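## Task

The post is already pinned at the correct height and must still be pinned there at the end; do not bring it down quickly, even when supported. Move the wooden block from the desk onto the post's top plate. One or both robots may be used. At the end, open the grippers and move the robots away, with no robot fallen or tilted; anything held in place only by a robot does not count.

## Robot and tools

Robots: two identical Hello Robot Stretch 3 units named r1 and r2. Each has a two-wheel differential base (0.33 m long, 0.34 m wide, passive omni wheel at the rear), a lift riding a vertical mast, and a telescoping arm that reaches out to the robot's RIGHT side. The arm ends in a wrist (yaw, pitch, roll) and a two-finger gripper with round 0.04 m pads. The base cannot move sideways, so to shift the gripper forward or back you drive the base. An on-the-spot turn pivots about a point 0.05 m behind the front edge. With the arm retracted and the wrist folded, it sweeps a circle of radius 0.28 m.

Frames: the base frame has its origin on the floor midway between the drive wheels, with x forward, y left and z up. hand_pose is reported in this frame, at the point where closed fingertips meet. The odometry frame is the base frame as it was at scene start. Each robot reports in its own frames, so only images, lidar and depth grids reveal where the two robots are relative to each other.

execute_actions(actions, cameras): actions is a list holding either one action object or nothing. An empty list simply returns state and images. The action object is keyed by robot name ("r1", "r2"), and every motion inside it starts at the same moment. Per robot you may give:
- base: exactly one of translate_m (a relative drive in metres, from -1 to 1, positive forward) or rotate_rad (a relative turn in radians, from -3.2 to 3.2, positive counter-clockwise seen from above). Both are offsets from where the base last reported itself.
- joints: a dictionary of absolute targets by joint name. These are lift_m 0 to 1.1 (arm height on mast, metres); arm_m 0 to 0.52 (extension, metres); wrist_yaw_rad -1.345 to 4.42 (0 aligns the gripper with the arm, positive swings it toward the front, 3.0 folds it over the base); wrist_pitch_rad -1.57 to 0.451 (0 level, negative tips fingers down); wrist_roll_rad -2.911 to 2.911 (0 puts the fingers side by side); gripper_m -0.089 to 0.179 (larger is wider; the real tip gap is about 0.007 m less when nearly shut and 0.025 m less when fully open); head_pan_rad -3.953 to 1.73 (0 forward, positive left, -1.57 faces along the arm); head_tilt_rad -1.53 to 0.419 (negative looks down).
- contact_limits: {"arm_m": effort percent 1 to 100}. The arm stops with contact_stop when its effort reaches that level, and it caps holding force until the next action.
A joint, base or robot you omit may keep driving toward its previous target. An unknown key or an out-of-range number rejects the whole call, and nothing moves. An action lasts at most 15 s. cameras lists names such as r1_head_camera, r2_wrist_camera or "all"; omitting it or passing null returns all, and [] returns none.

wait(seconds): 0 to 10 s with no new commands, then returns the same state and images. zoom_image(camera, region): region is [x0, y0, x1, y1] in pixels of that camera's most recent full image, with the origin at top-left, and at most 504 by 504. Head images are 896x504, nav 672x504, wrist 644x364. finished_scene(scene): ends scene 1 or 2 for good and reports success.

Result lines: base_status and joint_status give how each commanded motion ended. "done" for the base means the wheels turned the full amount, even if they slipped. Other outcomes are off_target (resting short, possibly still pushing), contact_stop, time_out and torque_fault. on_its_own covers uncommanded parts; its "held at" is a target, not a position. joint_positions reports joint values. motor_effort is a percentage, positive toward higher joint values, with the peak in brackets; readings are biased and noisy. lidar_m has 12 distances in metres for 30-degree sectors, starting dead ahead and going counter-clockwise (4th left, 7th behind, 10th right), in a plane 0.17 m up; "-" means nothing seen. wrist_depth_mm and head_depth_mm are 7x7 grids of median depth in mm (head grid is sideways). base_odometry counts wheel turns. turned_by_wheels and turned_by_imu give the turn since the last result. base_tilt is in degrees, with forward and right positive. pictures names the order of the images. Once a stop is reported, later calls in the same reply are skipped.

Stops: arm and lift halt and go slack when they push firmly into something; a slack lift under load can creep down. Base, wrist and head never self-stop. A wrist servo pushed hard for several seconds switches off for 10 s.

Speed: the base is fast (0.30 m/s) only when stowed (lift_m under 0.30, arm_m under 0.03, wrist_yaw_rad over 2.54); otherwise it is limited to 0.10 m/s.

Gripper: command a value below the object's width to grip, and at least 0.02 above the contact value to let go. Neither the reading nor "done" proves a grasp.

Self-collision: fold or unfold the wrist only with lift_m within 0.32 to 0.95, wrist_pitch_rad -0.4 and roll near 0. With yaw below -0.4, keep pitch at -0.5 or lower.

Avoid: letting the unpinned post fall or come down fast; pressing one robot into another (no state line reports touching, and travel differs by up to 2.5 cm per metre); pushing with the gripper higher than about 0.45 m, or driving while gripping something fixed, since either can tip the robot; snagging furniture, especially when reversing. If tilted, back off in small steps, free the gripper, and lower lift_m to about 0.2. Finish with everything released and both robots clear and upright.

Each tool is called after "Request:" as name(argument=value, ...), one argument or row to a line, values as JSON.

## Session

Request:
execute_actions(
  actions=[],
)

Scene clock: 0.00 s.
r1.base_odometry: x=+0.000 y=+0.000 heading=+0.000 (m, m, rad; r1's odometry frame)
r1.turned_by_wheels: +0.000 (rad since the last result)
r1.turned_by_imu: +0.000 (rad since the last result)
r1.base_tilt: forward=+2.2 right=-3.2 (deg)
r1.lidar_m: 2.78 4.50 2.80 3.05 1.53 1.25 1.24 1.36 1.14 1.13 1.24 1.91
r1.head_depth_mm: 2038 3207 - - - 2934 2050 / 2010 3161 - - - 2980 2058 / 2014 3116 - - - 3006 2079 / 2003 3068 - - - 3072 2100 / 1969 3024 - - - 3091 2122 / 1945 2997 - - - 2918 2135 / 1945 2920 - - - 3119 2155
r1.base_status: not commanded
r1.joint_positions: lift_m=+0.518 arm_m=+0.000 wrist_yaw_rad=+2.846 wrist_pitch_rad=-0.366 wrist_roll_rad=-0.012 gripper_m=+0.037 head_pan_rad=-0.003 head_tilt_rad=-0.018
r1.joint_status: not commanded
r1.motor_effort: left_wheel=+0 right_wheel=+0 lift_m=+24 arm_m=-1 wrist_yaw_rad=-1 wrist_pitch_rad=+5 wrist_roll_rad=+0 gripper_m=+1 head_pan_rad=+0 head_tilt_rad=+2 (%)
r1.hand_pose: x=+0.0459 y=+0.0756 z=+0.5424 quat_wxyz=(+0.230, +0.702, +0.027, +0.673) (m; r1's base frame)
r1.wrist_depth_mm: - - - - - - - / - - - - - - - / - - - - - - - / - - - - - - - / 915 964 964 921 986 - - / 753 - 755 811 805 831 858 / 679 - 687 691 692 723 733
r2.base_odometry: x=+0.000 y=+0.000 heading=+0.000 (m, m, rad; r2's odometry frame)
r2.turned_by_wheels: +0.000 (rad since the last result)
r2.turned_by_imu: +0.000 (rad since the last result)
r2.base_tilt: forward=+1.7 right=+0.2 (deg)
r2.lidar_m: 1.20 1.53 2.89 2.94 3.74 3.58 1.65 3.05 4.23 1.87 1.27 1.18
r2.head_depth_mm: 1082 1088 1091 1088 1091 1088 1085 / 1139 1145 1141 1142 1142 1143 1142 / 1209 1206 1205 1210 1210 1212 1213 / 1275 1275 1269 1272 1281 1280 1271 / 1358 1343 1342 1357 1354 1357 1349 / 1423 1439 1439 1438 1432 1453 1440 / 1542 1543 1525 1547 1557 1542 1542
r2.base_status: not commanded
r2.joint_positions: lift_m=+0.450 arm_m=+0.001 wrist_yaw_rad=+3.123 wrist_pitch_rad=-0.499 wrist_roll_rad=-0.012 gripper_m=+0.037 head_pan_rad=-0.012 head_tilt_rad=+0.014
r2.joint_status: not commanded
r2.motor_effort: left_wheel=-1 right_wheel=-1 lift_m=+25 arm_m=-1 wrist_yaw_rad=+0 wrist_pitch_rad=+5 wrist_roll_rad=+0 gripper_m=+0 head_pan_rad=+0 head_tilt_rad=+2 (%)
r2.hand_pose: x=-0.0172 y=+0.0670 z=+0.4444 quat_wxyz=(+0.180, +0.682, +0.169, +0.688) (m; r2's base frame)
r2.wrist_depth_mm: - - - - - - - / - - - - - - - / - - - - - - - / 914 956 - 928 896 907 870 / 779 785 766 778 760 732 744 / 665 676 - 657 - 662 659 / 600 603 - 606 574 579 571
pictures: r1_head_camera (sideways: a quarter turn clockwise sets it upright), r1_nav_camera (sideways: a quarter turn counterclockwise sets it upright), r1_wrist_camera, r2_head_camera (sideways: a quarter turn clockwise sets it upright), r2_nav_camera (sideways: a quarter turn counterclockwise sets it upright), r2_wrist_camera
Images, in order (width x height): r1_head_camera 896x504, r1_nav_camera 672x504, r1_wrist_camera 644x364, r2_head_camera 896x504, r2_nav_camera 672x504, r2_wrist_camera 644x364.

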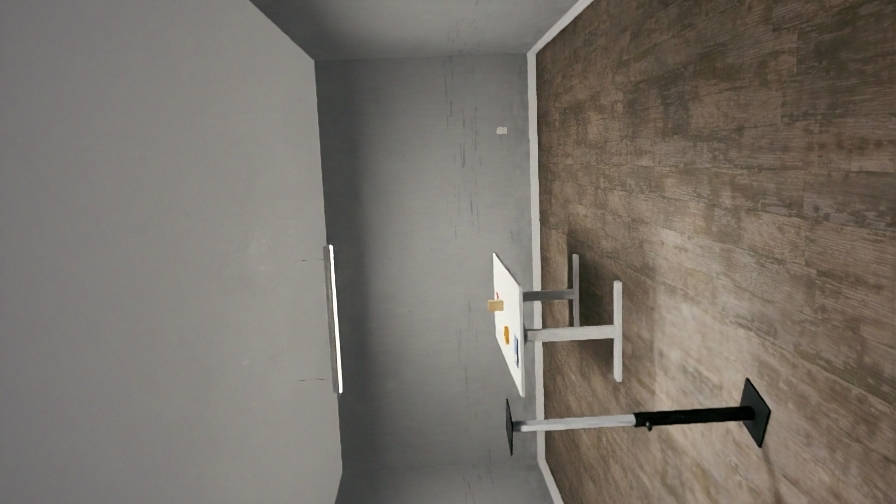

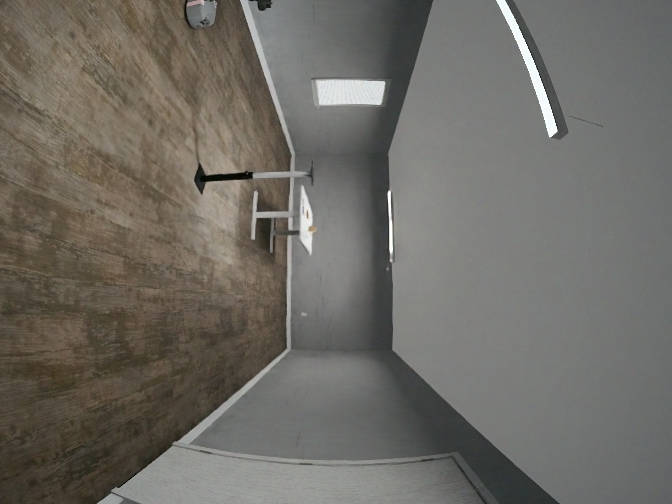

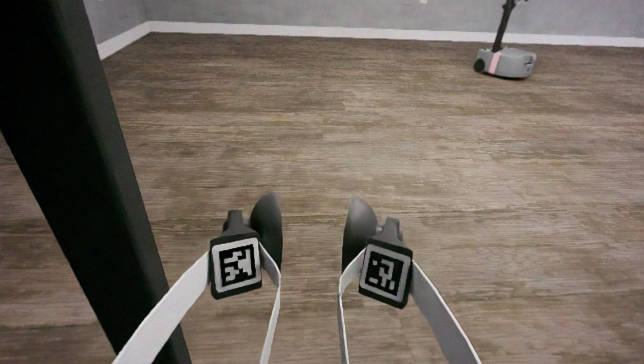

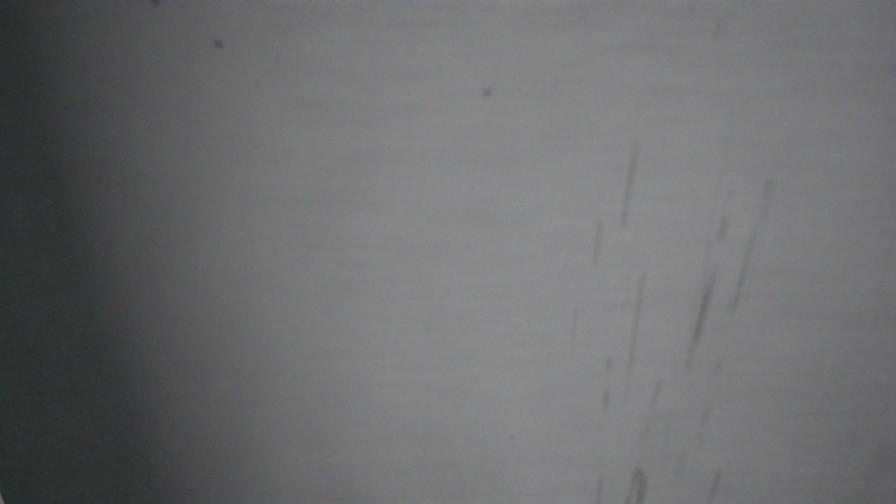

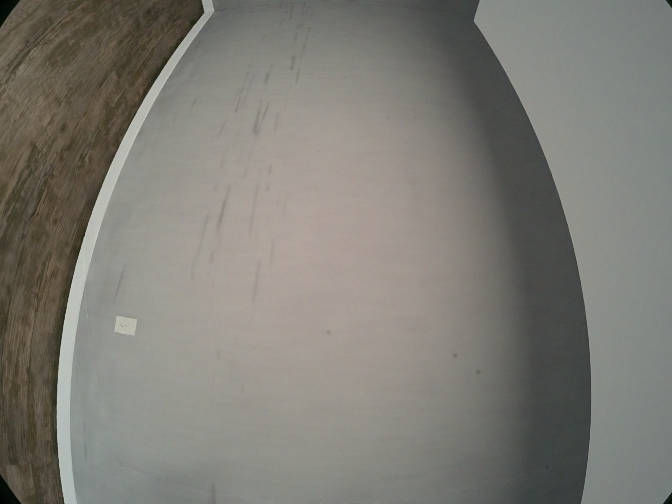

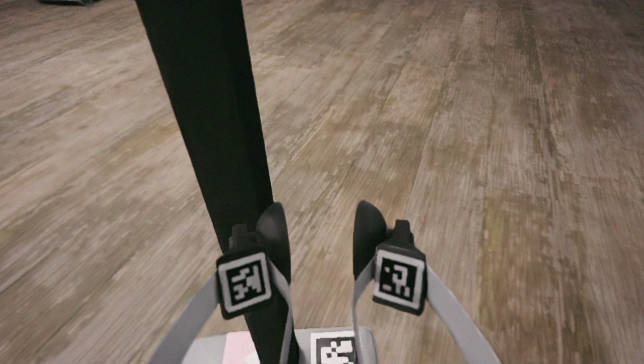

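Request:
zoom_image(
  camera="r1_head_camera",
  region=[460,230,660,470],
)

Region (460, 230, 660, 470) of r1_head_camera's 896x504 image, scaled by 2.100, with more detail than that image has.

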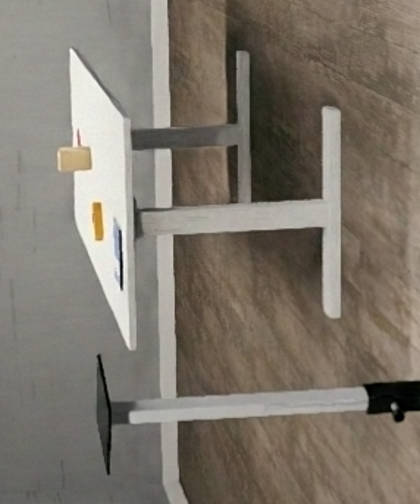

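Request:
execute_actions(
  actions=[
    {"r2":{"base":{"rotate_rad":-2.15},"joints":{"lift_m":0.28,"wrist_pitch_rad":-0.4,"head_tilt_rad":-0.2}}},
  ],
  cameras=["r2_head_camera","r2_nav_camera"],
)

Scene clock: 62.97 s.
r1.base_odometry: x=+0.000 y=+0.000 heading=+0.000 (m, m, rad; r1's odometry frame)
r1.turned_by_wheels: +0.000 (rad since the last result)
r1.turned_by_imu: +0.002 (rad since the last result)
r1.base_tilt: forward=+2.2 right=-3.3 (deg)
r1.lidar_m: 2.79 4.53 2.93 3.03 1.53 1.25 1.24 1.36 1.14 1.13 1.24 1.90
r1.head_depth_mm: 2035 3242 - - - 2937 2040 / 2028 3162 - - - 2977 2070 / 2005 3101 - - - 3025 2081 / 1981 3084 - - - 3061 2103 / 1964 3007 - - - 3090 2130 / 1949 2968 - - - 2914 2122 / 1940 2936 - - - 3170 2147
r1.base_status: not commanded
r1.joint_positions: lift_m=+0.518 arm_m=+0.000 wrist_yaw_rad=+2.846 wrist_pitch_rad=-0.366 wrist_roll_rad=-0.012 gripper_m=+0.037 head_pan_rad=-0.003 head_tilt_rad=-0.018
r1.joint_status: not commanded
r1.motor_effort: left_wheel=+1(0) right_wheel=-1(0) lift_m=+24(24) arm_m=+0(0) wrist_yaw_rad=-1(0) wrist_pitch_rad=+5(5) wrist_roll_rad=+0(0) gripper_m=+0(1) head_pan_rad=+0(0) head_tilt_rad=+2(2) (%)
r1.hand_pose: x=+0.0459 y=+0.0756 z=+0.5424 quat_wxyz=(+0.230, +0.702, +0.027, +0.673) (m; r1's base frame)
r1.wrist_depth_mm: - - - - - - - / - - - - - - - / - - - - - - - / - - - - - - - / 915 936 961 966 980 - - / 754 - 743 783 823 831 839 / 677 - 680 690 689 722 716
r2.base_odometry: x=+0.000 y=+0.000 heading=-2.150 (m, m, rad; r2's odometry frame)
r2.turned_by_wheels: -2.150 (rad since the last result)
r2.turned_by_imu: -2.099 (rad since the last result)
r2.base_tilt: forward=+1.7 right=+0.2 (deg)
r2.lidar_m: 4.21 1.95 1.28 1.18 1.19 1.49 2.89 2.91 2.90 3.58 1.64 3.03
r2.head_depth_mm: 2982 - - - 3099 2175 1616 / 2916 - - - 3129 2148 1625 / 2943 - - - 3249 2171 1632 / 2938 - - - 3245 2158 1618 / 2929 - - - 3252 2162 1621 / 2892 - - - 3249 2179 1633 / 2925 - - - 3299 2197 1631
r2.base_status: done
r2.joint_positions: lift_m=+0.280 arm_m=+0.002 wrist_yaw_rad=+3.123 wrist_pitch_rad=-0.422 wrist_roll_rad=-0.012 gripper_m=+0.037 head_pan_rad=-0.012 head_tilt_rad=-0.198
r2.joint_status: all done
r2.motor_effort: left_wheel=+2(13) right_wheel=-2(5) lift_m=+15(22) arm_m=-1(1) wrist_yaw_rad=+0(1) wrist_pitch_rad=+8(10) wrist_roll_rad=+0(0) gripper_m=+1(0) head_pan_rad=+0(0) head_tilt_rad=-2(23) (%)
r2.hand_pose: x=-0.0170 y=+0.0773 z=+0.2921 quat_wxyz=(+0.154, +0.688, +0.143, +0.694) (m; r2's base frame)
r2.wrist_depth_mm: - - - - - - - / - - - - - - - / 925 912 - 909 907 829 851 / 743 727 - 711 689 684 702 / 597 596 - 585 609 560 572 / 511 528 - - - 491 494 / 455 - - - 434 428 431
pictures: r2_head_camera (sideways: a quarter turn clockwise sets it upright), r2_nav_camera (sideways: a quarter turn counterclockwise sets it upright)
Images, in order (width x height): r2_head_camera 896x504, r2_nav_camera 672x504.

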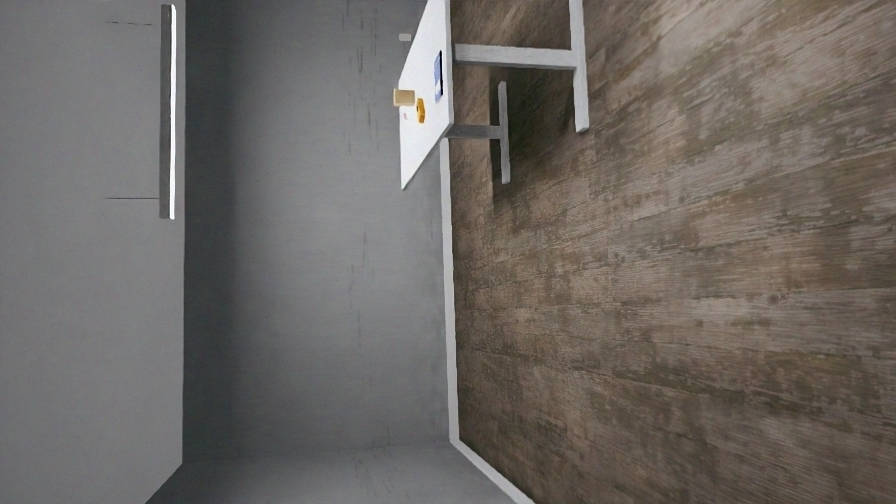

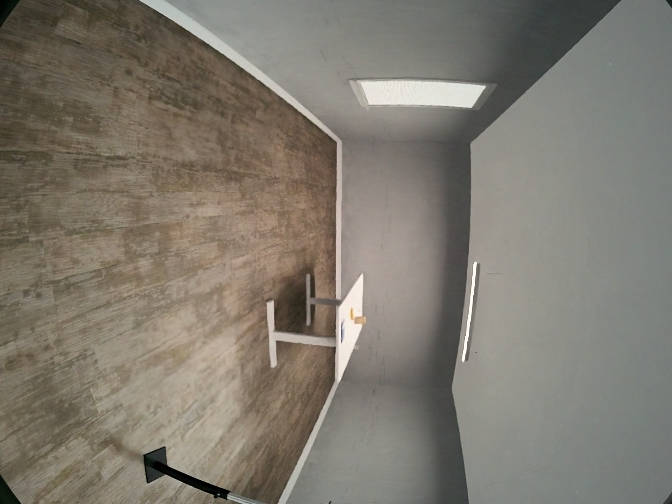

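Request:
execute_actions(
  actions=[
    {"r2":{"base":{"rotate_rad":-0.075},"joints":{"head_pan_rad":-0.35,"head_tilt_rad":-0.35}}},
  ],
  cameras=[],
)

Request:
execute_actions(
  actions=[
    {"r2":{"base":{"translate_m":1.0}}},
  ],
  cameras=[],
)

Request:
execute_actions(
  actions=[
    {"r2":{"base":{"translate_m":1.0}}},
  ],
  cameras=["r2_head_camera","r2_nav_camera"],
)

Scene clock: 89.73 s.
r1.base_odometry: x=+0.000 y=+0.000 heading=+0.000 (m, m, rad; r1's odometry frame)
r1.turned_by_wheels: +0.000 (rad since the last result)
r1.turned_by_imu: +0.001 (rad since the last result)
r1.base_tilt: forward=+2.2 right=-3.2 (deg)
r1.lidar_m: 2.78 4.51 2.94 3.05 1.53 1.25 1.24 1.36 1.13 1.13 1.24 1.90
r1.head_depth_mm: 2049 3188 - - - 2917 2044 / 2006 3140 - - - 2960 2052 / 2008 3071 - - - 2977 2076 / 1989 3092 - - - 3040 2118 / 1977 2991 - - - 3078 2122 / 1948 2955 - - - 2946 2137 / 1937 2915 - - - 3168 2149
r1.base_status: not commanded
r1.joint_positions: lift_m=+0.518 arm_m=+0.000 wrist_yaw_rad=+2.846 wrist_pitch_rad=-0.366 wrist_roll_rad=-0.012 gripper_m=+0.037 head_pan_rad=-0.003 head_tilt_rad=-0.018
r1.joint_status: not commanded
r1.motor_effort: left_wheel=+0(0) right_wheel=+0(0) lift_m=+24(24) arm_m=-1(0) wrist_yaw_rad=-1(1) wrist_pitch_rad=+5(5) wrist_roll_rad=+0(0) gripper_m=+0(0) head_pan_rad=+0(0) head_tilt_rad=+2(2) (%)
r1.hand_pose: x=+0.0459 y=+0.0756 z=+0.5424 quat_wxyz=(+0.230, +0.702, +0.027, +0.673) (m; r1's base frame)
r1.wrist_depth_mm: - - - - - - - / - - - - - - - / - - - - - - - / - - - - - - - / 870 955 971 931 984 - - / 769 - 757 824 815 827 847 / 659 - 678 685 698 718 709
r2.base_odometry: x=+0.000 y=+0.000 heading=-2.225 (m, m, rad; r2's odometry frame)
r2.turned_by_wheels: -0.075 (rad since the last result)
r2.turned_by_imu: -0.072 (rad since the last result)
r2.base_tilt: forward=+1.7 right=+0.1 (deg)
r2.lidar_m: 3.03 2.17 1.32 1.18 1.18 1.41 2.64 2.89 2.93 3.58 3.59 1.64
r2.head_depth_mm: - - - 3768 2412 1783 1402 / - - - 3764 2409 1782 1414 / - - - 3890 2411 1799 1413 / - - - 3808 2435 1782 1413 / - - - 3514 2443 1803 1415 / - - - 3873 2423 1798 1418 / - - - 3825 2472 1810 1423
r2.base_status: done
r2.joint_positions: lift_m=+0.280 arm_m=+0.002 wrist_yaw_rad=+3.123 wrist_pitch_rad=-0.422 wrist_roll_rad=-0.012 gripper_m=+0.037 head_pan_rad=-0.343 head_tilt_rad=-0.345
r2.joint_status: all done
r2.motor_effort: left_wheel=+2(12) right_wheel=-2(6) lift_m=+15(15) arm_m=-1(1) wrist_yaw_rad=+0(0) wrist_pitch_rad=+8(8) wrist_roll_rad=+0(0) gripper_m=+1(0) head_pan_rad=-4(22) head_tilt_rad=-3(19) (%)
r2.hand_pose: x=-0.0170 y=+0.0774 z=+0.2921 quat_wxyz=(+0.154, +0.688, +0.143, +0.694) (m; r2's base frame)
r2.wrist_depth_mm: 998 - - - - - - / - - - - - - - / 935 931 - 941 866 863 854 / 737 715 - 697 704 679 667 / 608 602 - 580 600 576 582 / 520 530 - - - 493 485 / 462 - - - 438 431 421
pictures: none
No camera images: the call's "cameras" was empty. Leave "cameras" out to get every camera's image.

Scene clock: 94.83 s.
r1.base_odometry: x=+0.000 y=+0.000 heading=+0.000 (m, m, rad; r1's odometry frame)
r1.turned_by_wheels: +0.000 (rad since the last result)
r1.turned_by_imu: +0.001 (rad since the last result)
r1.base_tilt: forward=+2.2 right=-3.3 (deg)
r1.lidar_m: 2.80 3.44 3.69 3.03 1.53 1.25 1.24 1.36 1.14 1.13 1.24 1.91
r1.head_depth_mm: 2050 3210 - - - 2929 2039 / 2029 3103 - - - 2957 2053 / 2010 3119 - - - 2989 2093 / 1990 3067 - - - 3042 2100 / 1969 2998 - - - 3098 2126 / 1965 2958 - - - 2918 2137 / 1934 2923 - - - 3155 2149
r1.base_status: not commanded
r1.joint_positions: lift_m=+0.518 arm_m=+0.000 wrist_yaw_rad=+2.846 wrist_pitch_rad=-0.366 wrist_roll_rad=-0.012 gripper_m=+0.037 head_pan_rad=-0.003 head_tilt_rad=-0.018
r1.joint_status: not commanded
r1.motor_effort: left_wheel=+0(1) right_wheel=+0(0) lift_m=+24(24) arm_m=-1(0) wrist_yaw_rad=+0(1) wrist_pitch_rad=+5(5) wrist_roll_rad=+0(0) gripper_m=+0(0) head_pan_rad=+0(0) head_tilt_rad=+2(2) (%)
r1.hand_pose: x=+0.0459 y=+0.0756 z=+0.5424 quat_wxyz=(+0.230, +0.702, +0.027, +0.673) (m; r1's base frame)
r1.wrist_depth_mm: - - - - - - - / - - - - - - - / - - - - - - - / - - - - - - - / 879 932 973 954 987 - - / 769 - 744 809 821 834 815 / 680 - 679 677 707 700 719
r2.base_odometry: x=-0.608 y=-0.794 heading=-2.225 (m, m, rad; r2's odometry frame)
r2.turned_by_wheels: +0.000 (rad since the last result)
r2.turned_by_imu: +0.006 (rad since the last result)
r2.base_tilt: forward=+1.6 right=+0.2 (deg)
r2.lidar_m: 3.21 2.52 1.55 1.38 1.39 1.67 3.14 3.87 3.44 1.15 3.40 2.05
r2.head_depth_mm: - - - 3766 2419 1764 1415 / - - - 3758 2390 1769 1406 / - - - 3521 2419 1788 1408 / - - - 2262 2344 1773 1414 / - - - 3041 2429 1801 1410 / - - - 3574 2449 1787 1423 / - - - 3901 2448 1814 1420
r2.base_status: done
r2.joint_positions: lift_m=+0.280 arm_m=+0.002 wrist_yaw_rad=+3.123 wrist_pitch_rad=-0.422 wrist_roll_rad=-0.012 gripper_m=+0.037 head_pan_rad=-0.343 head_tilt_rad=-0.346
r2.joint_status: not commanded
r2.motor_effort: left_wheel=+1(13) right_wheel=-1(3) lift_m=+15(15) arm_m=-1(1) wrist_yaw_rad=+0(0) wrist_pitch_rad=+8(8) wrist_roll_rad=+0(0) gripper_m=+0(0) head_pan_rad=-3(2) head_tilt_rad=-2(3) (%)
r2.hand_pose: x=-0.0170 y=+0.0774 z=+0.2922 quat_wxyz=(+0.154, +0.688, +0.143, +0.694) (m; r2's base frame)
r2.wrist_depth_mm: - - - - - - - / - - - - - - - / 947 897 - 872 873 858 854 / 730 726 - 702 701 688 677 / 602 610 - 589 600 580 569 / 519 525 - - - 497 489 / 469 - - - 430 429 428
pictures: none
No camera images: the call's "cameras" was empty. Leave "cameras" out to get every camera's image.

Scene clock: 99.93 s.
r1.base_odometry: x=+0.000 y=+0.000 heading=+0.000 (m, m, rad; r1's odometry frame)
r1.turned_by_wheels: +0.000 (rad since the last result)
r1.turned_by_imu: +0.001 (rad since the last result)
r1.base_tilt: forward=+2.2 right=-3.2 (deg)
r1.lidar_m: 2.78 4.54 3.69 3.05 1.53 1.25 1.24 1.36 1.14 1.13 1.24 1.91
r1.head_depth_mm: 2046 3188 - - - 2926 2046 / 2019 3171 - - - 2962 2061 / 2006 3079 - - - 2990 2095 / 1987 3058 - - - 3021 2106 / 1976 3032 - - - 3091 2116 / 1944 2975 - - - 2910 2138 / 1946 2937 - - - 3160 2151
r1.base_status: not commanded
r1.joint_positions: lift_m=+0.518 arm_m=+0.000 wrist_yaw_rad=+2.846 wrist_pitch_rad=-0.366 wrist_roll_rad=-0.012 gripper_m=+0.037 head_pan_rad=-0.003 head_tilt_rad=-0.018
r1.joint_status: not commanded
r1.motor_effort: left_wheel=+0(1) right_wheel=+0(0) lift_m=+24(25) arm_m=+0(0) wrist_yaw_rad=-1(1) wrist_pitch_rad=+5(5) wrist_roll_rad=+0(0) gripper_m=+0(0) head_pan_rad=+0(0) head_tilt_rad=+2(2) (%)
r1.hand_pose: x=+0.0459 y=+0.0756 z=+0.5424 quat_wxyz=(+0.230, +0.702, +0.027, +0.673) (m; r1's base frame)
r1.wrist_depth_mm: - - - - - - - / - - - - - - - / - - - - - - - / - - - - - - - / 891 922 - 960 975 - - / 752 - 751 800 831 846 857 / 666 - 691 679 708 704 708
r2.base_odometry: x=-1.217 y=-1.587 heading=-2.225 (m, m, rad; r2's odometry frame)
r2.turned_by_wheels: +0.000 (rad since the last result)
r2.turned_by_imu: +0.006 (rad since the last result)
r2.base_tilt: forward=+1.7 right=+0.2 (deg)
r2.lidar_m: 2.21 2.87 1.77 1.58 1.59 1.91 3.61 4.15 1.38 3.18 3.21 1.14
r2.head_depth_mm: 3738 3954 - 3645 2101 1750 1401 / - - - 1651 1178 1403 1407 / - - - 1656 1113 1777 1375 / - - - 1665 1270 1790 1414 / 3797 - - 1676 2318 1781 1419 / 3587 3757 - 3089 2388 1790 1427 / 3371 3532 3930 3844 2471 1800 1422
r2.base_status: done
r2.joint_positions: lift_m=+0.280 arm_m=+0.002 wrist_yaw_rad=+3.123 wrist_pitch_rad=-0.422 wrist_roll_rad=-0.012 gripper_m=+0.037 head_pan_rad=-0.343 head_tilt_rad=-0.346
r2.joint_status: not commanded
r2.motor_effort: left_wheel=+0(12) right_wheel=-1(1) lift_m=+15(15) arm_m=-1(1) wrist_yaw_rad=+1(0) wrist_pitch_rad=+8(8) wrist_roll_rad=+0(0) gripper_m=+0(0) head_pan_rad=-2(3) head_tilt_rad=-2(2) (%)
r2.hand_pose: x=-0.0170 y=+0.0774 z=+0.2923 quat_wxyz=(+0.154, +0.688, +0.143, +0.694) (m; r2's base frame)
r2.wrist_depth_mm: - - - - - - - / - - - - - - - / 920 919 - 886 866 875 867 / 737 746 - 693 688 665 681 / 602 596 - 580 604 567 569 / 509 525 - - - 490 490 / 465 - - - 429 431 435
pictures: r2_head_camera (sideways: a quarter turn clockwise sets it upright), r2_nav_camera (sideways: a quarter turn counterclockwise sets it upright)
Images, in order (width x height): r2_head_camera 896x504, r2_nav_camera 672x504.

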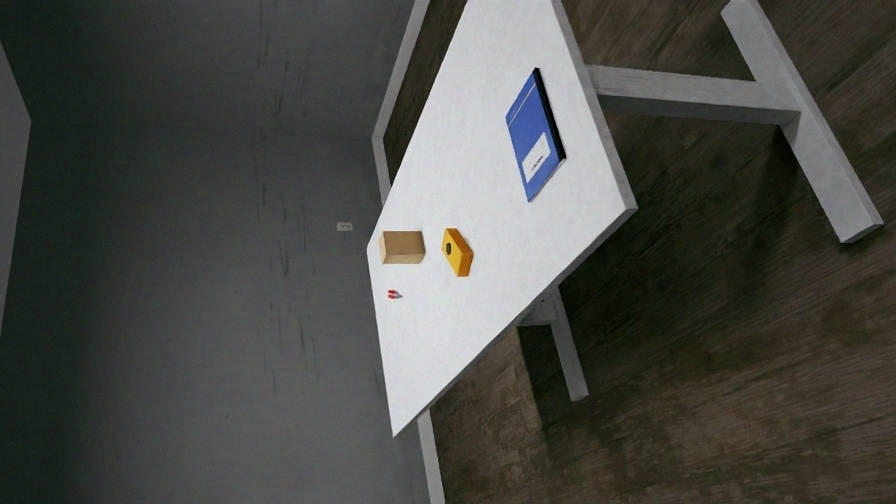

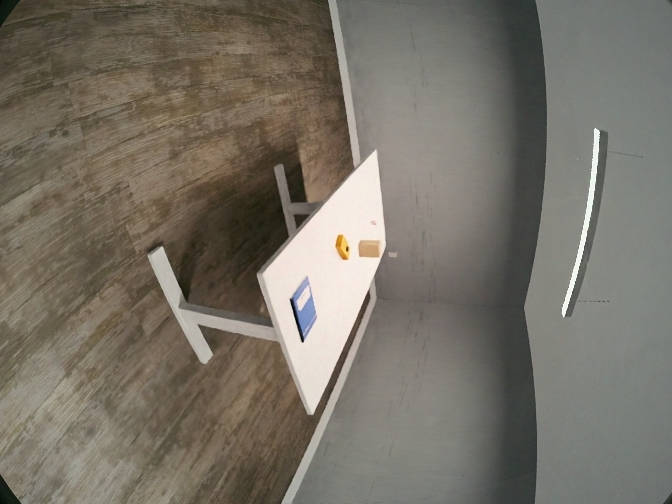

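Request:
execute_actions(
  actions=[
    {"r2":{"base":{"rotate_rad":0.07},"joints":{"head_pan_rad":-0.8,"head_tilt_rad":-0.6}}},
  ],
  cameras=[],
)

Request:
execute_actions(
  actions=[
    {"r2":{"base":{"translate_m":1.0}}},
  ],
  cameras=["r2_head_camera","r2_nav_camera"],
)

Scene clock: 121.90 s.
r1.base_odometry: x=+0.000 y=+0.000 heading=+0.000 (m, m, rad; r1's odometry frame)
r1.turned_by_wheels: +0.000 (rad since the last result)
r1.turned_by_imu: +0.001 (rad since the last result)
r1.base_tilt: forward=+2.2 right=-3.2 (deg)
r1.lidar_m: 2.79 4.52 3.67 3.06 1.53 1.25 1.24 1.36 1.14 1.13 1.24 1.91
r1.head_depth_mm: 2040 3192 - - - 2952 2045 / 2037 3126 - - - 2935 2062 / 2012 3118 - - - 3024 2077 / 1993 3056 - - - 3023 2100 / 1970 3019 - - - 3091 2126 / 1950 2968 - - - 2924 2132 / 1931 2950 - - - 3154 2156
r1.base_status: not commanded
r1.joint_positions: lift_m=+0.518 arm_m=+0.000 wrist_yaw_rad=+2.846 wrist_pitch_rad=-0.366 wrist_roll_rad=-0.012 gripper_m=+0.037 head_pan_rad=-0.003 head_tilt_rad=-0.018
r1.joint_status: not commanded
r1.motor_effort: left_wheel=+0(0) right_wheel=+0(1) lift_m=+25(24) arm_m=-1(1) wrist_yaw_rad=+0(0) wrist_pitch_rad=+5(5) wrist_roll_rad=+1(0) gripper_m=+0(0) head_pan_rad=+0(0) head_tilt_rad=+2(2) (%)
r1.hand_pose: x=+0.0459 y=+0.0756 z=+0.5424 quat_wxyz=(+0.230, +0.702, +0.027, +0.673) (m; r1's base frame)
r1.wrist_depth_mm: - - - - - - - / - - - - - - - / - - - - - - - / - - - - - - - / 910 930 991 964 - - - / 764 - 756 801 818 842 845 / 661 - 685 708 704 709 717
r2.base_odometry: x=-1.217 y=-1.587 heading=-2.155 (m, m, rad; r2's odometry frame)
r2.turned_by_wheels: +0.070 (rad since the last result)
r2.turned_by_imu: +0.069 (rad since the last result)
r2.base_tilt: forward=+1.6 right=+0.1 (deg)
r2.lidar_m: 2.22 2.60 1.72 1.58 1.60 2.01 4.25 4.15 1.39 3.20 3.23 1.14
r2.head_depth_mm: 2869 3112 3218 2261 1759 1425 1207 / 3068 3324 3292 2284 1756 1427 1206 / 3307 3560 2922 2296 1758 1432 1206 / 3572 - 1444 2201 1721 1437 1214 / 3861 - 1467 1345 1722 1449 1216 / - - 1469 1114 1779 1453 1214 / 3970 - 1470 1188 1801 1461 1219
r2.base_status: done
r2.joint_positions: lift_m=+0.280 arm_m=+0.002 wrist_yaw_rad=+3.123 wrist_pitch_rad=-0.422 wrist_roll_rad=-0.012 gripper_m=+0.037 head_pan_rad=-0.793 head_tilt_rad=-0.592
r2.joint_status: all done
r2.motor_effort: left_wheel=-3(11) right_wheel=+1(5) lift_m=+16(15) arm_m=-1(1) wrist_yaw_rad=+0(0) wrist_pitch_rad=+8(8) wrist_roll_rad=+0(0) gripper_m=+0(1) head_pan_rad=-3(23) head_tilt_rad=-4(27) (%)
r2.hand_pose: x=-0.0170 y=+0.0774 z=+0.2923 quat_wxyz=(+0.154, +0.688, +0.143, +0.694) (m; r2's base frame)
r2.wrist_depth_mm: - - - - - - - / - - - - - - - / 929 901 - 894 875 881 853 / 734 725 - 705 688 669 672 / 615 597 - 578 595 586 575 / 518 518 - - - 495 498 / 456 - - - 434 429 429
pictures: none
No camera images: the call's "cameras" was empty. Leave "cameras" out to get every camera's image.

Scene clock: 127.00 s.
r1.base_odometry: x=+0.000 y=+0.000 heading=+0.000 (m, m, rad; r1's odometry frame)
r1.turned_by_wheels: +0.000 (rad since the last result)
r1.turned_by_imu: +0.001 (rad since the last result)
r1.base_tilt: forward=+2.3 right=-3.2 (deg)
r1.lidar_m: 2.79 4.54 3.70 3.04 1.53 1.25 1.24 1.36 1.14 1.13 1.24 1.91
r1.head_depth_mm: 2050 3183 - - - 2918 2048 / 2014 3155 - - - 2982 2075 / 2011 3096 - - - 3004 2079 / 1990 3055 - - - 3042 2093 / 1972 3040 - - - 3049 2103 / 1954 2993 - - - 2930 2142 / 1932 2927 - - - 3172 2139
r1.base_status: not commanded
r1.joint_positions: lift_m=+0.518 arm_m=+0.000 wrist_yaw_rad=+2.846 wrist_pitch_rad=-0.366 wrist_roll_rad=-0.012 gripper_m=+0.037 head_pan_rad=-0.003 head_tilt_rad=-0.018
r1.joint_status: not commanded
r1.motor_effort: left_wheel=+0(0) right_wheel=+0(0) lift_m=+25(24) arm_m=-1(1) wrist_yaw_rad=+0(0) wrist_pitch_rad=+5(5) wrist_roll_rad=+0(0) gripper_m=+0(1) head_pan_rad=+0(0) head_tilt_rad=+2(2) (%)
r1.hand_pose: x=+0.0459 y=+0.0756 z=+0.5424 quat_wxyz=(+0.230, +0.702, +0.027, +0.673) (m; r1's base frame)
r1.wrist_depth_mm: - - - - - - - / - - - - - - - / - - - - - - - / - - - - - - - / 904 946 977 980 975 - - / 783 - 754 793 817 816 841 / 657 - 690 696 690 729 738
r2.base_odometry: x=-1.768 y=-2.422 heading=-2.155 (m, m, rad; r2's odometry frame)
r2.turned_by_wheels: +0.000 (rad since the last result)
r2.turned_by_imu: +0.006 (rad since the last result)
r2.base_tilt: forward=+1.5 right=+0.1 (deg)
r2.lidar_m: 2.95 2.78 1.85 1.71 1.73 2.18 4.62 2.16 3.34 0.68 3.12 1.27
r2.head_depth_mm: 2760 2978 3117 994 771 628 554 / 2957 3258 3306 1006 770 628 1149 / 3227 3532 3249 1006 774 650 1210 / 3421 3846 1453 1014 779 1338 1208 / 3533 3938 1451 1018 780 1448 1218 / 3204 3509 1463 1024 870 1446 1217 / 2914 3174 3187 1028 1716 1452 1222
r2.base_status: done
r2.joint_positions: lift_m=+0.280 arm_m=+0.002 wrist_yaw_rad=+3.123 wrist_pitch_rad=-0.422 wrist_roll_rad=-0.012 gripper_m=+0.037 head_pan_rad=-0.793 head_tilt_rad=-0.593
r2.joint_status: not commanded
r2.motor_effort: left_wheel=-4(11) right_wheel=+1(5) lift_m=+16(15) arm_m=-1(1) wrist_yaw_rad=-1(0) wrist_pitch_rad=+8(8) wrist_roll_rad=+0(0) gripper_m=+0(0) head_pan_rad=-2(3) head_tilt_rad=-4(5) (%)
r2.hand_pose: x=-0.0170 y=+0.0775 z=+0.2923 quat_wxyz=(+0.154, +0.688, +0.143, +0.694) (m; r2's base frame)
r2.wrist_depth_mm: - - - - - - - / - - - - - - - / 944 928 - 870 902 839 836 / 748 716 - 714 696 697 676 / 611 617 - 588 601 568 563 / 521 524 - - - 486 491 / 458 - - - 439 427 430
pictures: r2_head_camera (sideways: a quarter turn clockwise sets it upright), r2_nav_camera (sideways: a quarter turn counterclockwise sets it upright)
Images, in order (width x height): r2_head_camera 896x504, r2_nav_camera 672x504.

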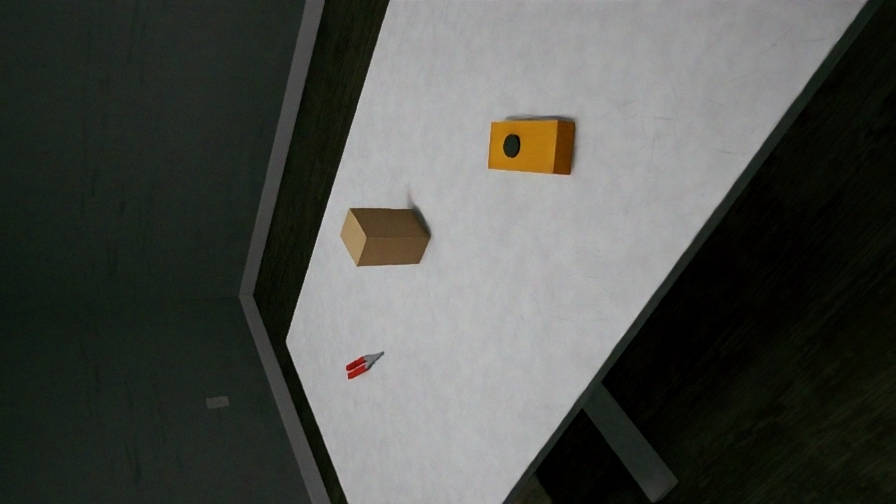

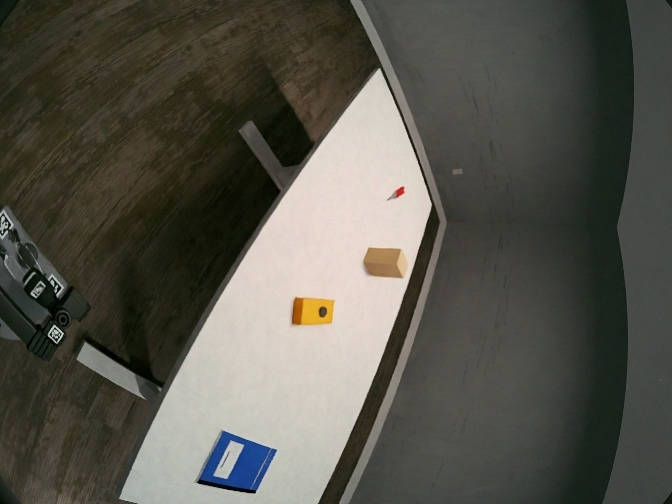

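Request:
execute_actions(
  actions=[
    {"r2":{"base":{"rotate_rad":0.13},"joints":{"head_pan_rad":-1.57,"head_tilt_rad":-0.65,"lift_m":0.295}}},
  ],
  cameras=[],
)

Request:
execute_actions(
  actions=[
    {"r2":{"base":{"translate_m":0.625},"joints":{"lift_m":0.72,"wrist_yaw_rad":1.7,"gripper_m":0.14}}},
  ],
  cameras=["r2_head_camera","r2_nav_camera"],
)

Scene clock: 160.43 s.
r1.base_odometry: x=+0.000 y=+0.000 heading=+0.000 (m, m, rad; r1's odometry frame)
r1.turned_by_wheels: +0.000 (rad since the last result)
r1.turned_by_imu: +0.001 (rad since the last result)
r1.base_tilt: forward=+2.2 right=-3.3 (deg)
r1.lidar_m: 2.79 4.52 3.69 3.05 1.53 1.25 1.24 1.36 1.13 1.13 1.24 1.91
r1.head_depth_mm: 2052 3162 - - - 2947 2050 / 2034 3165 - - - 2993 2072 / 2013 3118 - - - 2969 2090 / 1999 3063 - - - 3030 2112 / 1971 3034 - - - 3092 2102 / 1941 2973 - - - 2919 2152 / 1924 2918 - - - 3159 2160
r1.base_status: not commanded
r1.joint_positions: lift_m=+0.518 arm_m=+0.000 wrist_yaw_rad=+2.846 wrist_pitch_rad=-0.366 wrist_roll_rad=-0.012 gripper_m=+0.037 head_pan_rad=-0.003 head_tilt_rad=-0.018
r1.joint_status: not commanded
r1.motor_effort: left_wheel=+0(1) right_wheel=-1(0) lift_m=+24(24) arm_m=-1(1) wrist_yaw_rad=-1(1) wrist_pitch_rad=+5(5) wrist_roll_rad=+0(0) gripper_m=+0(1) head_pan_rad=+0(0) head_tilt_rad=+2(2) (%)
r1.hand_pose: x=+0.0459 y=+0.0756 z=+0.5424 quat_wxyz=(+0.230, +0.702, +0.027, +0.673) (m; r1's base frame)
r1.wrist_depth_mm: - - - - - - - / - - - - - - - / - - - - - - - / - - - - - - - / 908 968 943 948 - - - / 764 - 756 813 821 836 845 / 666 - 683 680 702 711 715
r2.base_odometry: x=-1.768 y=-2.422 heading=-2.025 (m, m, rad; r2's odometry frame)
r2.turned_by_wheels: +0.130 (rad since the last result)
r2.turned_by_imu: +0.127 (rad since the last result)
r2.base_tilt: forward=+1.7 right=+0.2 (deg)
r2.lidar_m: 2.94 2.41 1.77 1.71 1.77 2.44 5.83 2.16 0.69 0.68 3.20 1.27
r2.head_depth_mm: 2613 2912 2919 930 734 607 1179 / 2623 2893 2948 932 729 609 1168 / 2632 2970 2926 934 740 609 1178 / 2625 2952 2911 947 741 630 1181 / 2641 2985 2982 947 746 629 1190 / 2669 3010 3028 948 748 631 1190 / 2702 2964 3034 956 740 632 1188
r2.base_status: done
r2.joint_positions: lift_m=+0.295 arm_m=+0.002 wrist_yaw_rad=+3.123 wrist_pitch_rad=-0.421 wrist_roll_rad=-0.012 gripper_m=+0.037 head_pan_rad=-1.563 head_tilt_rad=-0.642
r2.joint_status: all done
r2.motor_effort: left_wheel=-3(12) right_wheel=+1(4) lift_m=+33(34) arm_m=-1(1) wrist_yaw_rad=+0(1) wrist_pitch_rad=+8(8) wrist_roll_rad=+0(0) gripper_m=+0(1) head_pan_rad=-3(34) head_tilt_rad=-4(13) (%)
r2.hand_pose: x=-0.0170 y=+0.0775 z=+0.3065 quat_wxyz=(+0.154, +0.688, +0.142, +0.694) (m; r2's base frame)
r2.wrist_depth_mm: - - - - - - - / - - - - - - - / 977 938 - 893 876 898 860 / 758 754 - 706 728 722 702 / 643 631 - 610 620 593 576 / 534 535 - 540 - 510 501 / 475 - - - 446 450 448
pictures: none
No camera images: the call's "cameras" was empty. Leave "cameras" out to get every camera's image.

Scene clock: 168.00 s.
r1.base_odometry: x=+0.000 y=+0.000 heading=+0.000 (m, m, rad; r1's odometry frame)
r1.turned_by_wheels: +0.000 (rad since the last result)
r1.turned_by_imu: +0.002 (rad since the last result)
r1.base_tilt: forward=+2.2 right=-3.2 (deg)
r1.lidar_m: 2.79 4.51 3.68 3.04 1.53 1.25 1.24 1.36 1.14 1.13 1.24 1.90
r1.head_depth_mm: 2055 3224 - - - 2927 2049 / 2028 3145 - - - 2956 2070 / 2012 3098 - - - 2998 2075 / 2003 3067 - - - 3029 2102 / 1968 3054 - - - 3066 2118 / 1952 2969 - - - 2905 2135 / 1935 2907 - - - 3148 2156
r1.base_status: not commanded
r1.joint_positions: lift_m=+0.518 arm_m=+0.000 wrist_yaw_rad=+2.846 wrist_pitch_rad=-0.366 wrist_roll_rad=-0.012 gripper_m=+0.037 head_pan_rad=-0.003 head_tilt_rad=-0.018
r1.joint_status: not commanded
r1.motor_effort: left_wheel=+1(0) right_wheel=+0(1) lift_m=+25(25) arm_m=+0(0) wrist_yaw_rad=+0(0) wrist_pitch_rad=+5(5) wrist_roll_rad=+0(0) gripper_m=+0(0) head_pan_rad=+0(0) head_tilt_rad=+2(2) (%)
r1.hand_pose: x=+0.0459 y=+0.0756 z=+0.5424 quat_wxyz=(+0.230, +0.702, +0.027, +0.673) (m; r1's base frame)
r1.wrist_depth_mm: - - - - - - - / - - - - - - - / - - - - - - - / - - - - - - - / 891 950 942 953 987 - - / 769 - 748 814 818 832 857 / 669 - 688 683 715 706 708
r2.base_odometry: x=-2.042 y=-2.983 heading=-2.025 (m, m, rad; r2's odometry frame)
r2.turned_by_wheels: +0.000 (rad since the last result)
r2.turned_by_imu: +0.004 (rad since the last result)
r2.base_tilt: forward=+1.7 right=+0.1 (deg)
r2.lidar_m: 2.32 2.40 1.76 1.70 1.77 2.44 6.47 1.01 3.20 3.08 0.81 2.40
r2.head_depth_mm: 2597 2867 2895 925 732 621 1196 / 2608 2934 2966 938 737 621 1228 / 2633 2955 2895 870 739 625 - / 2624 2979 2941 907 740 630 1182 / 2652 3000 2928 947 746 630 1183 / 2668 2981 2985 949 747 631 1188 / 2714 2939 3007 954 749 650 1171
r2.base_status: done
r2.joint_positions: lift_m=+0.720 arm_m=+0.002 wrist_yaw_rad=+1.703 wrist_pitch_rad=-0.421 wrist_roll_rad=-0.012 gripper_m=+0.140 head_pan_rad=-1.563 head_tilt_rad=-0.642
r2.joint_status: all done
r2.motor_effort: left_wheel=-3(10) right_wheel=+1(5) lift_m=+33(35) arm_m=-1(1) wrist_yaw_rad=-3(3) wrist_pitch_rad=+8(8) wrist_roll_rad=+0(0) gripper_m=+1(91) head_pan_rad=-4(3) head_tilt_rad=-4(5) (%)
r2.hand_pose: x=+0.2007 y=-0.1171 z=+0.7316 quat_wxyz=(+0.569, +0.615, -0.341, +0.426) (m; r2's base frame)
r2.wrist_depth_mm: - - - - - - - / - - - - - - 357 / - - - - - - 329 / - - - - - - - / - - - - - - - / - - - - - - - / 969 905 930 931 911 901 882
pictures: r2_head_camera (sideways: a quarter turn clockwise sets it upright), r2_nav_camera (sideways: a quarter turn counterclockwise sets it upright)
Images, in order (width x height): r2_head_camera 896x504, r2_nav_camera 672x504.

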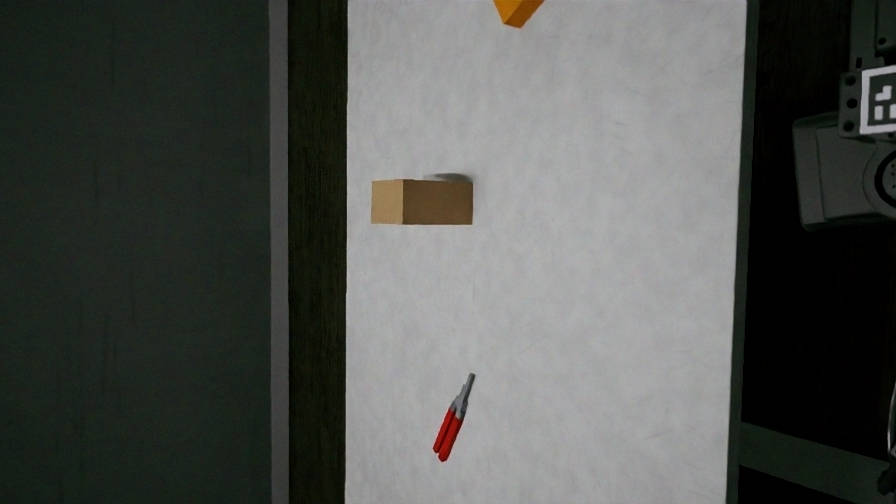

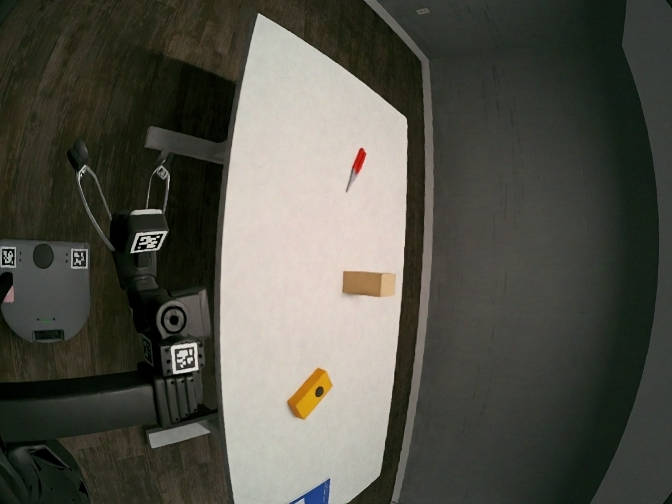

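Request:
execute_actions(
  actions=[
    {"r2":{"joints":{"wrist_pitch_rad":0.025,"wrist_yaw_rad":0.0,"wrist_roll_rad":0.0,"arm_m":0.2}}},
  ],
  cameras=["r2_head_camera","r2_wrist_camera"],
)

Scene clock: 178.67 s.
r1.base_odometry: x=+0.000 y=+0.000 heading=+0.000 (m, m, rad; r1's odometry frame)
r1.turned_by_wheels: +0.000 (rad since the last result)
r1.turned_by_imu: +0.001 (rad since the last result)
r1.base_tilt: forward=+2.2 right=-3.2 (deg)
r1.lidar_m: 2.78 4.52 3.68 3.04 1.53 1.25 1.24 1.36 1.14 1.13 1.24 1.91
r1.head_depth_mm: 2050 3205 - - - 2906 2047 / 2030 3150 - - - 2994 2062 / 2008 3115 - - - 2974 2081 / 1999 3077 - - - 3038 2093 / 1975 3022 - - - 3086 2123 / 1960 2998 - - - 2909 2137 / 1938 2944 - - - 3139 2157
r1.base_status: not commanded
r1.joint_positions: lift_m=+0.518 arm_m=+0.000 wrist_yaw_rad=+2.846 wrist_pitch_rad=-0.366 wrist_roll_rad=-0.012 gripper_m=+0.037 head_pan_rad=-0.003 head_tilt_rad=-0.018
r1.joint_status: not commanded
r1.motor_effort: left_wheel=+0(0) right_wheel=+0(0) lift_m=+25(25) arm_m=-1(0) wrist_yaw_rad=-1(1) wrist_pitch_rad=+5(5) wrist_roll_rad=+0(0) gripper_m=+0(0) head_pan_rad=+0(0) head_tilt_rad=+2(2) (%)
r1.hand_pose: x=+0.0459 y=+0.0756 z=+0.5424 quat_wxyz=(+0.230, +0.702, +0.027, +0.673) (m; r1's base frame)
r1.wrist_depth_mm: - - - - - - - / - - - - - - - / - - - - - - - / - - - - - - - / 889 921 971 964 989 - - / 760 - 755 799 838 821 864 / 669 - 688 703 692 712 733
r2.base_odometry: x=-2.042 y=-2.983 heading=-2.025 (m, m, rad; r2's odometry frame)
r2.turned_by_wheels: +0.000 (rad since the last result)
r2.turned_by_imu: +0.001 (rad since the last result)
r2.base_tilt: forward=+1.6 right=+0.2 (deg)
r2.lidar_m: 2.32 2.40 1.77 1.70 1.77 2.44 6.47 1.01 3.19 3.08 0.82 2.40
r2.head_depth_mm: 2631 2944 2944 923 753 - - / 2626 2969 2884 933 785 593 1182 / 2646 2956 2915 870 - 595 1179 / 2637 2989 2919 941 741 628 1183 / 2663 3006 2965 947 745 628 1194 / 2649 3046 3020 943 746 630 1187 / 2655 3015 2997 955 750 650 1161
r2.base_status: not commanded
r2.joint_positions: lift_m=+0.720 arm_m=+0.200 wrist_yaw_rad=+0.002 wrist_pitch_rad=+0.000 wrist_roll_rad=-0.004 gripper_m=+0.140 head_pan_rad=-1.563 head_tilt_rad=-0.642
r2.joint_status: all done
r2.motor_effort: left_wheel=-4(3) right_wheel=+2(1) lift_m=+33(34) arm_m=+7(7) wrist_yaw_rad=-3(6) wrist_pitch_rad=+9(9) wrist_roll_rad=+1(1) gripper_m=+0(1) head_pan_rad=-2(2) head_tilt_rad=-4(4) (%)
r2.hand_pose: x=-0.0208 y=-0.6008 z=+0.8341 quat_wxyz=(+0.709, +0.001, -0.705, +0.000) (m; r2's base frame)
r2.wrist_depth_mm: - - - - - - - / - - - - - - - / - - - - - - - / - - - 305 - - - / 541 574 512 303 488 506 457 / 379 - 358 310 351 - 332 / 286 270 274 270 269 263 261
pictures: r2_head_camera (sideways: a quarter turn clockwise sets it upright), r2_wrist_camera
Images, in order (width x height): r2_head_camera 896x504, r2_wrist_camera 644x364.

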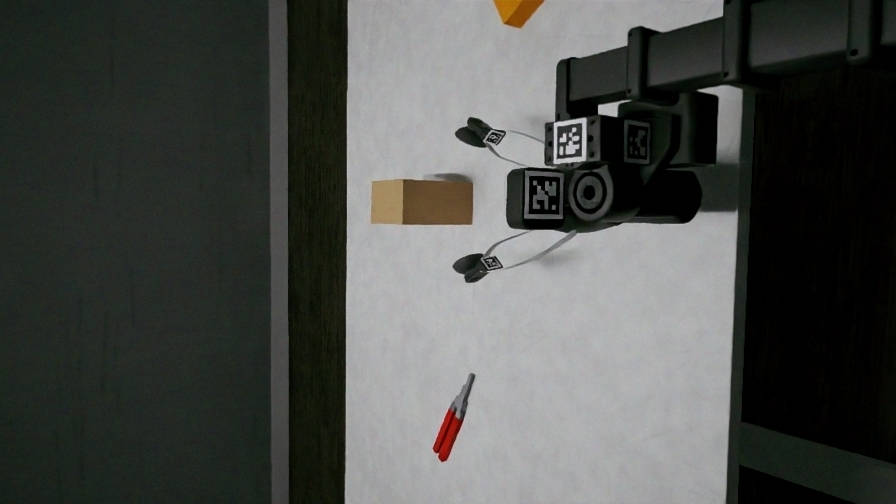

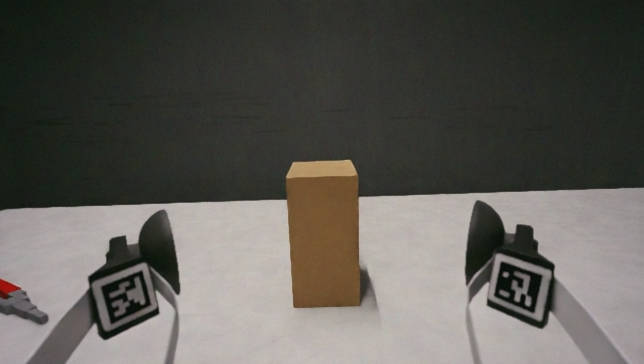

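Request:
execute_actions(
  actions=[
    {"r2":{"joints":{"arm_m":0.372,"lift_m":0.68,"gripper_m":0.12}}},
  ],
  cameras=["r2_head_camera","r2_wrist_camera"],
)

Scene clock: 193.97 s.
r1.base_odometry: x=+0.000 y=+0.000 heading=+0.000 (m, m, rad; r1's odometry frame)
r1.turned_by_wheels: +0.000 (rad since the last result)
r1.turned_by_imu: +0.001 (rad since the last result)
r1.base_tilt: forward=+2.2 right=-3.2 (deg)
r1.lidar_m: 2.79 4.52 3.67 3.05 1.53 1.25 1.24 1.36 1.14 1.13 1.24 1.90
r1.head_depth_mm: 2045 3172 - - - 2937 2057 / 2019 3114 - - - 2978 2063 / 2021 3149 - - - 2973 2085 / 1999 3059 - - - 3030 2107 / 1977 3010 - - - 3096 2111 / 1954 2980 - - - 2903 2139 / 1944 2928 - - - 3160 2151
r1.base_status: not commanded
r1.joint_positions: lift_m=+0.518 arm_m=+0.000 wrist_yaw_rad=+2.846 wrist_pitch_rad=-0.366 wrist_roll_rad=-0.012 gripper_m=+0.037 head_pan_rad=-0.003 head_tilt_rad=-0.018
r1.joint_status: not commanded
r1.motor_effort: left_wheel=+1(1) right_wheel=+0(0) lift_m=+25(24) arm_m=+0(0) wrist_yaw_rad=-1(0) wrist_pitch_rad=+5(5) wrist_roll_rad=+0(0) gripper_m=+0(0) head_pan_rad=+0(0) head_tilt_rad=+2(2) (%)
r1.hand_pose: x=+0.0459 y=+0.0756 z=+0.5424 quat_wxyz=(+0.230, +0.702, +0.027, +0.673) (m; r1's base frame)
r1.wrist_depth_mm: - - - - - - - / - - - - - - - / - - - - - - - / - - - - - - - / 897 962 957 950 968 - - / 770 - 756 818 832 840 832 / 668 - 684 687 707 717 722
r2.base_odometry: x=-2.042 y=-2.983 heading=-2.025 (m, m, rad; r2's odometry frame)
r2.turned_by_wheels: +0.000 (rad since the last result)
r2.turned_by_imu: +0.001 (rad since the last result)
r2.base_tilt: forward=+1.6 right=+0.0 (deg)
r2.lidar_m: 2.32 2.40 1.76 1.70 1.77 2.44 6.47 1.01 3.18 3.08 0.82 2.40
r2.head_depth_mm: 2644 2923 2904 928 737 619 - / 2655 2950 2905 971 - 618 1181 / 2650 3012 2926 836 706 625 1188 / 2628 2990 2921 905 741 627 1184 / 2660 2977 2981 943 743 630 1189 / 2691 3010 2952 947 746 632 1192 / 2677 3042 3001 959 749 649 1165
r2.base_status: not commanded
r2.joint_positions: lift_m=+0.680 arm_m=+0.372 wrist_yaw_rad=+0.002 wrist_pitch_rad=+0.000 wrist_roll_rad=-0.004 gripper_m=+0.120 head_pan_rad=-1.563 head_tilt_rad=-0.642
r2.joint_status: all done
r2.motor_effort: left_wheel=-3(4) right_wheel=+1(1) lift_m=+15(32) arm_m=+7(7) wrist_yaw_rad=-2(3) wrist_pitch_rad=+9(9) wrist_roll_rad=+1(2) gripper_m=+0(78) head_pan_rad=-2(3) head_tilt_rad=-4(5) (%)
r2.hand_pose: x=-0.0210 y=-0.7728 z=+0.7951 quat_wxyz=(+0.709, +0.001, -0.706, +0.000) (m; r2's base frame)
r2.wrist_depth_mm: - - - - - - - / - - - - - - - / - - - - - - - / - - - 111 112 - - / 415 436 227 115 116 391 355 / 288 - 248 119 120 - 259 / 228 210 205 123 124 205 204
pictures: r2_head_camera (sideways: a quarter turn clockwise sets it upright), r2_wrist_camera
Images, in order (width x height): r2_head_camera 896x504, r2_wrist_camera 644x364.

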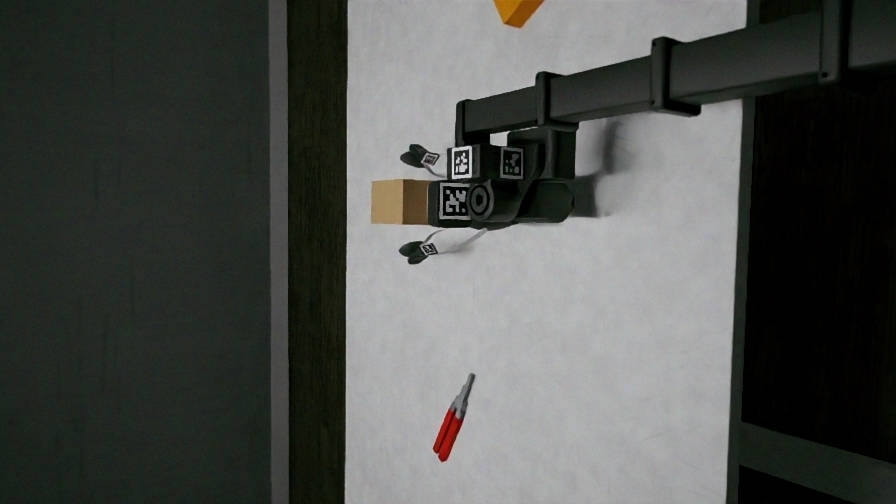

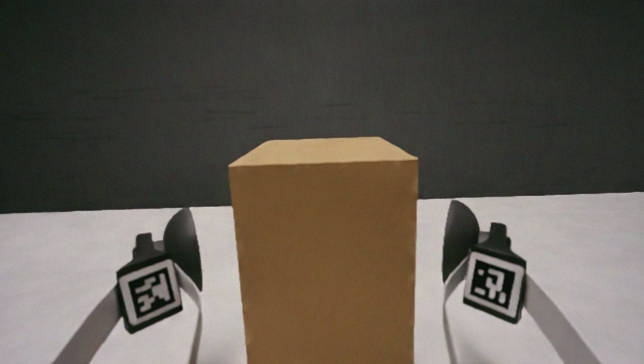

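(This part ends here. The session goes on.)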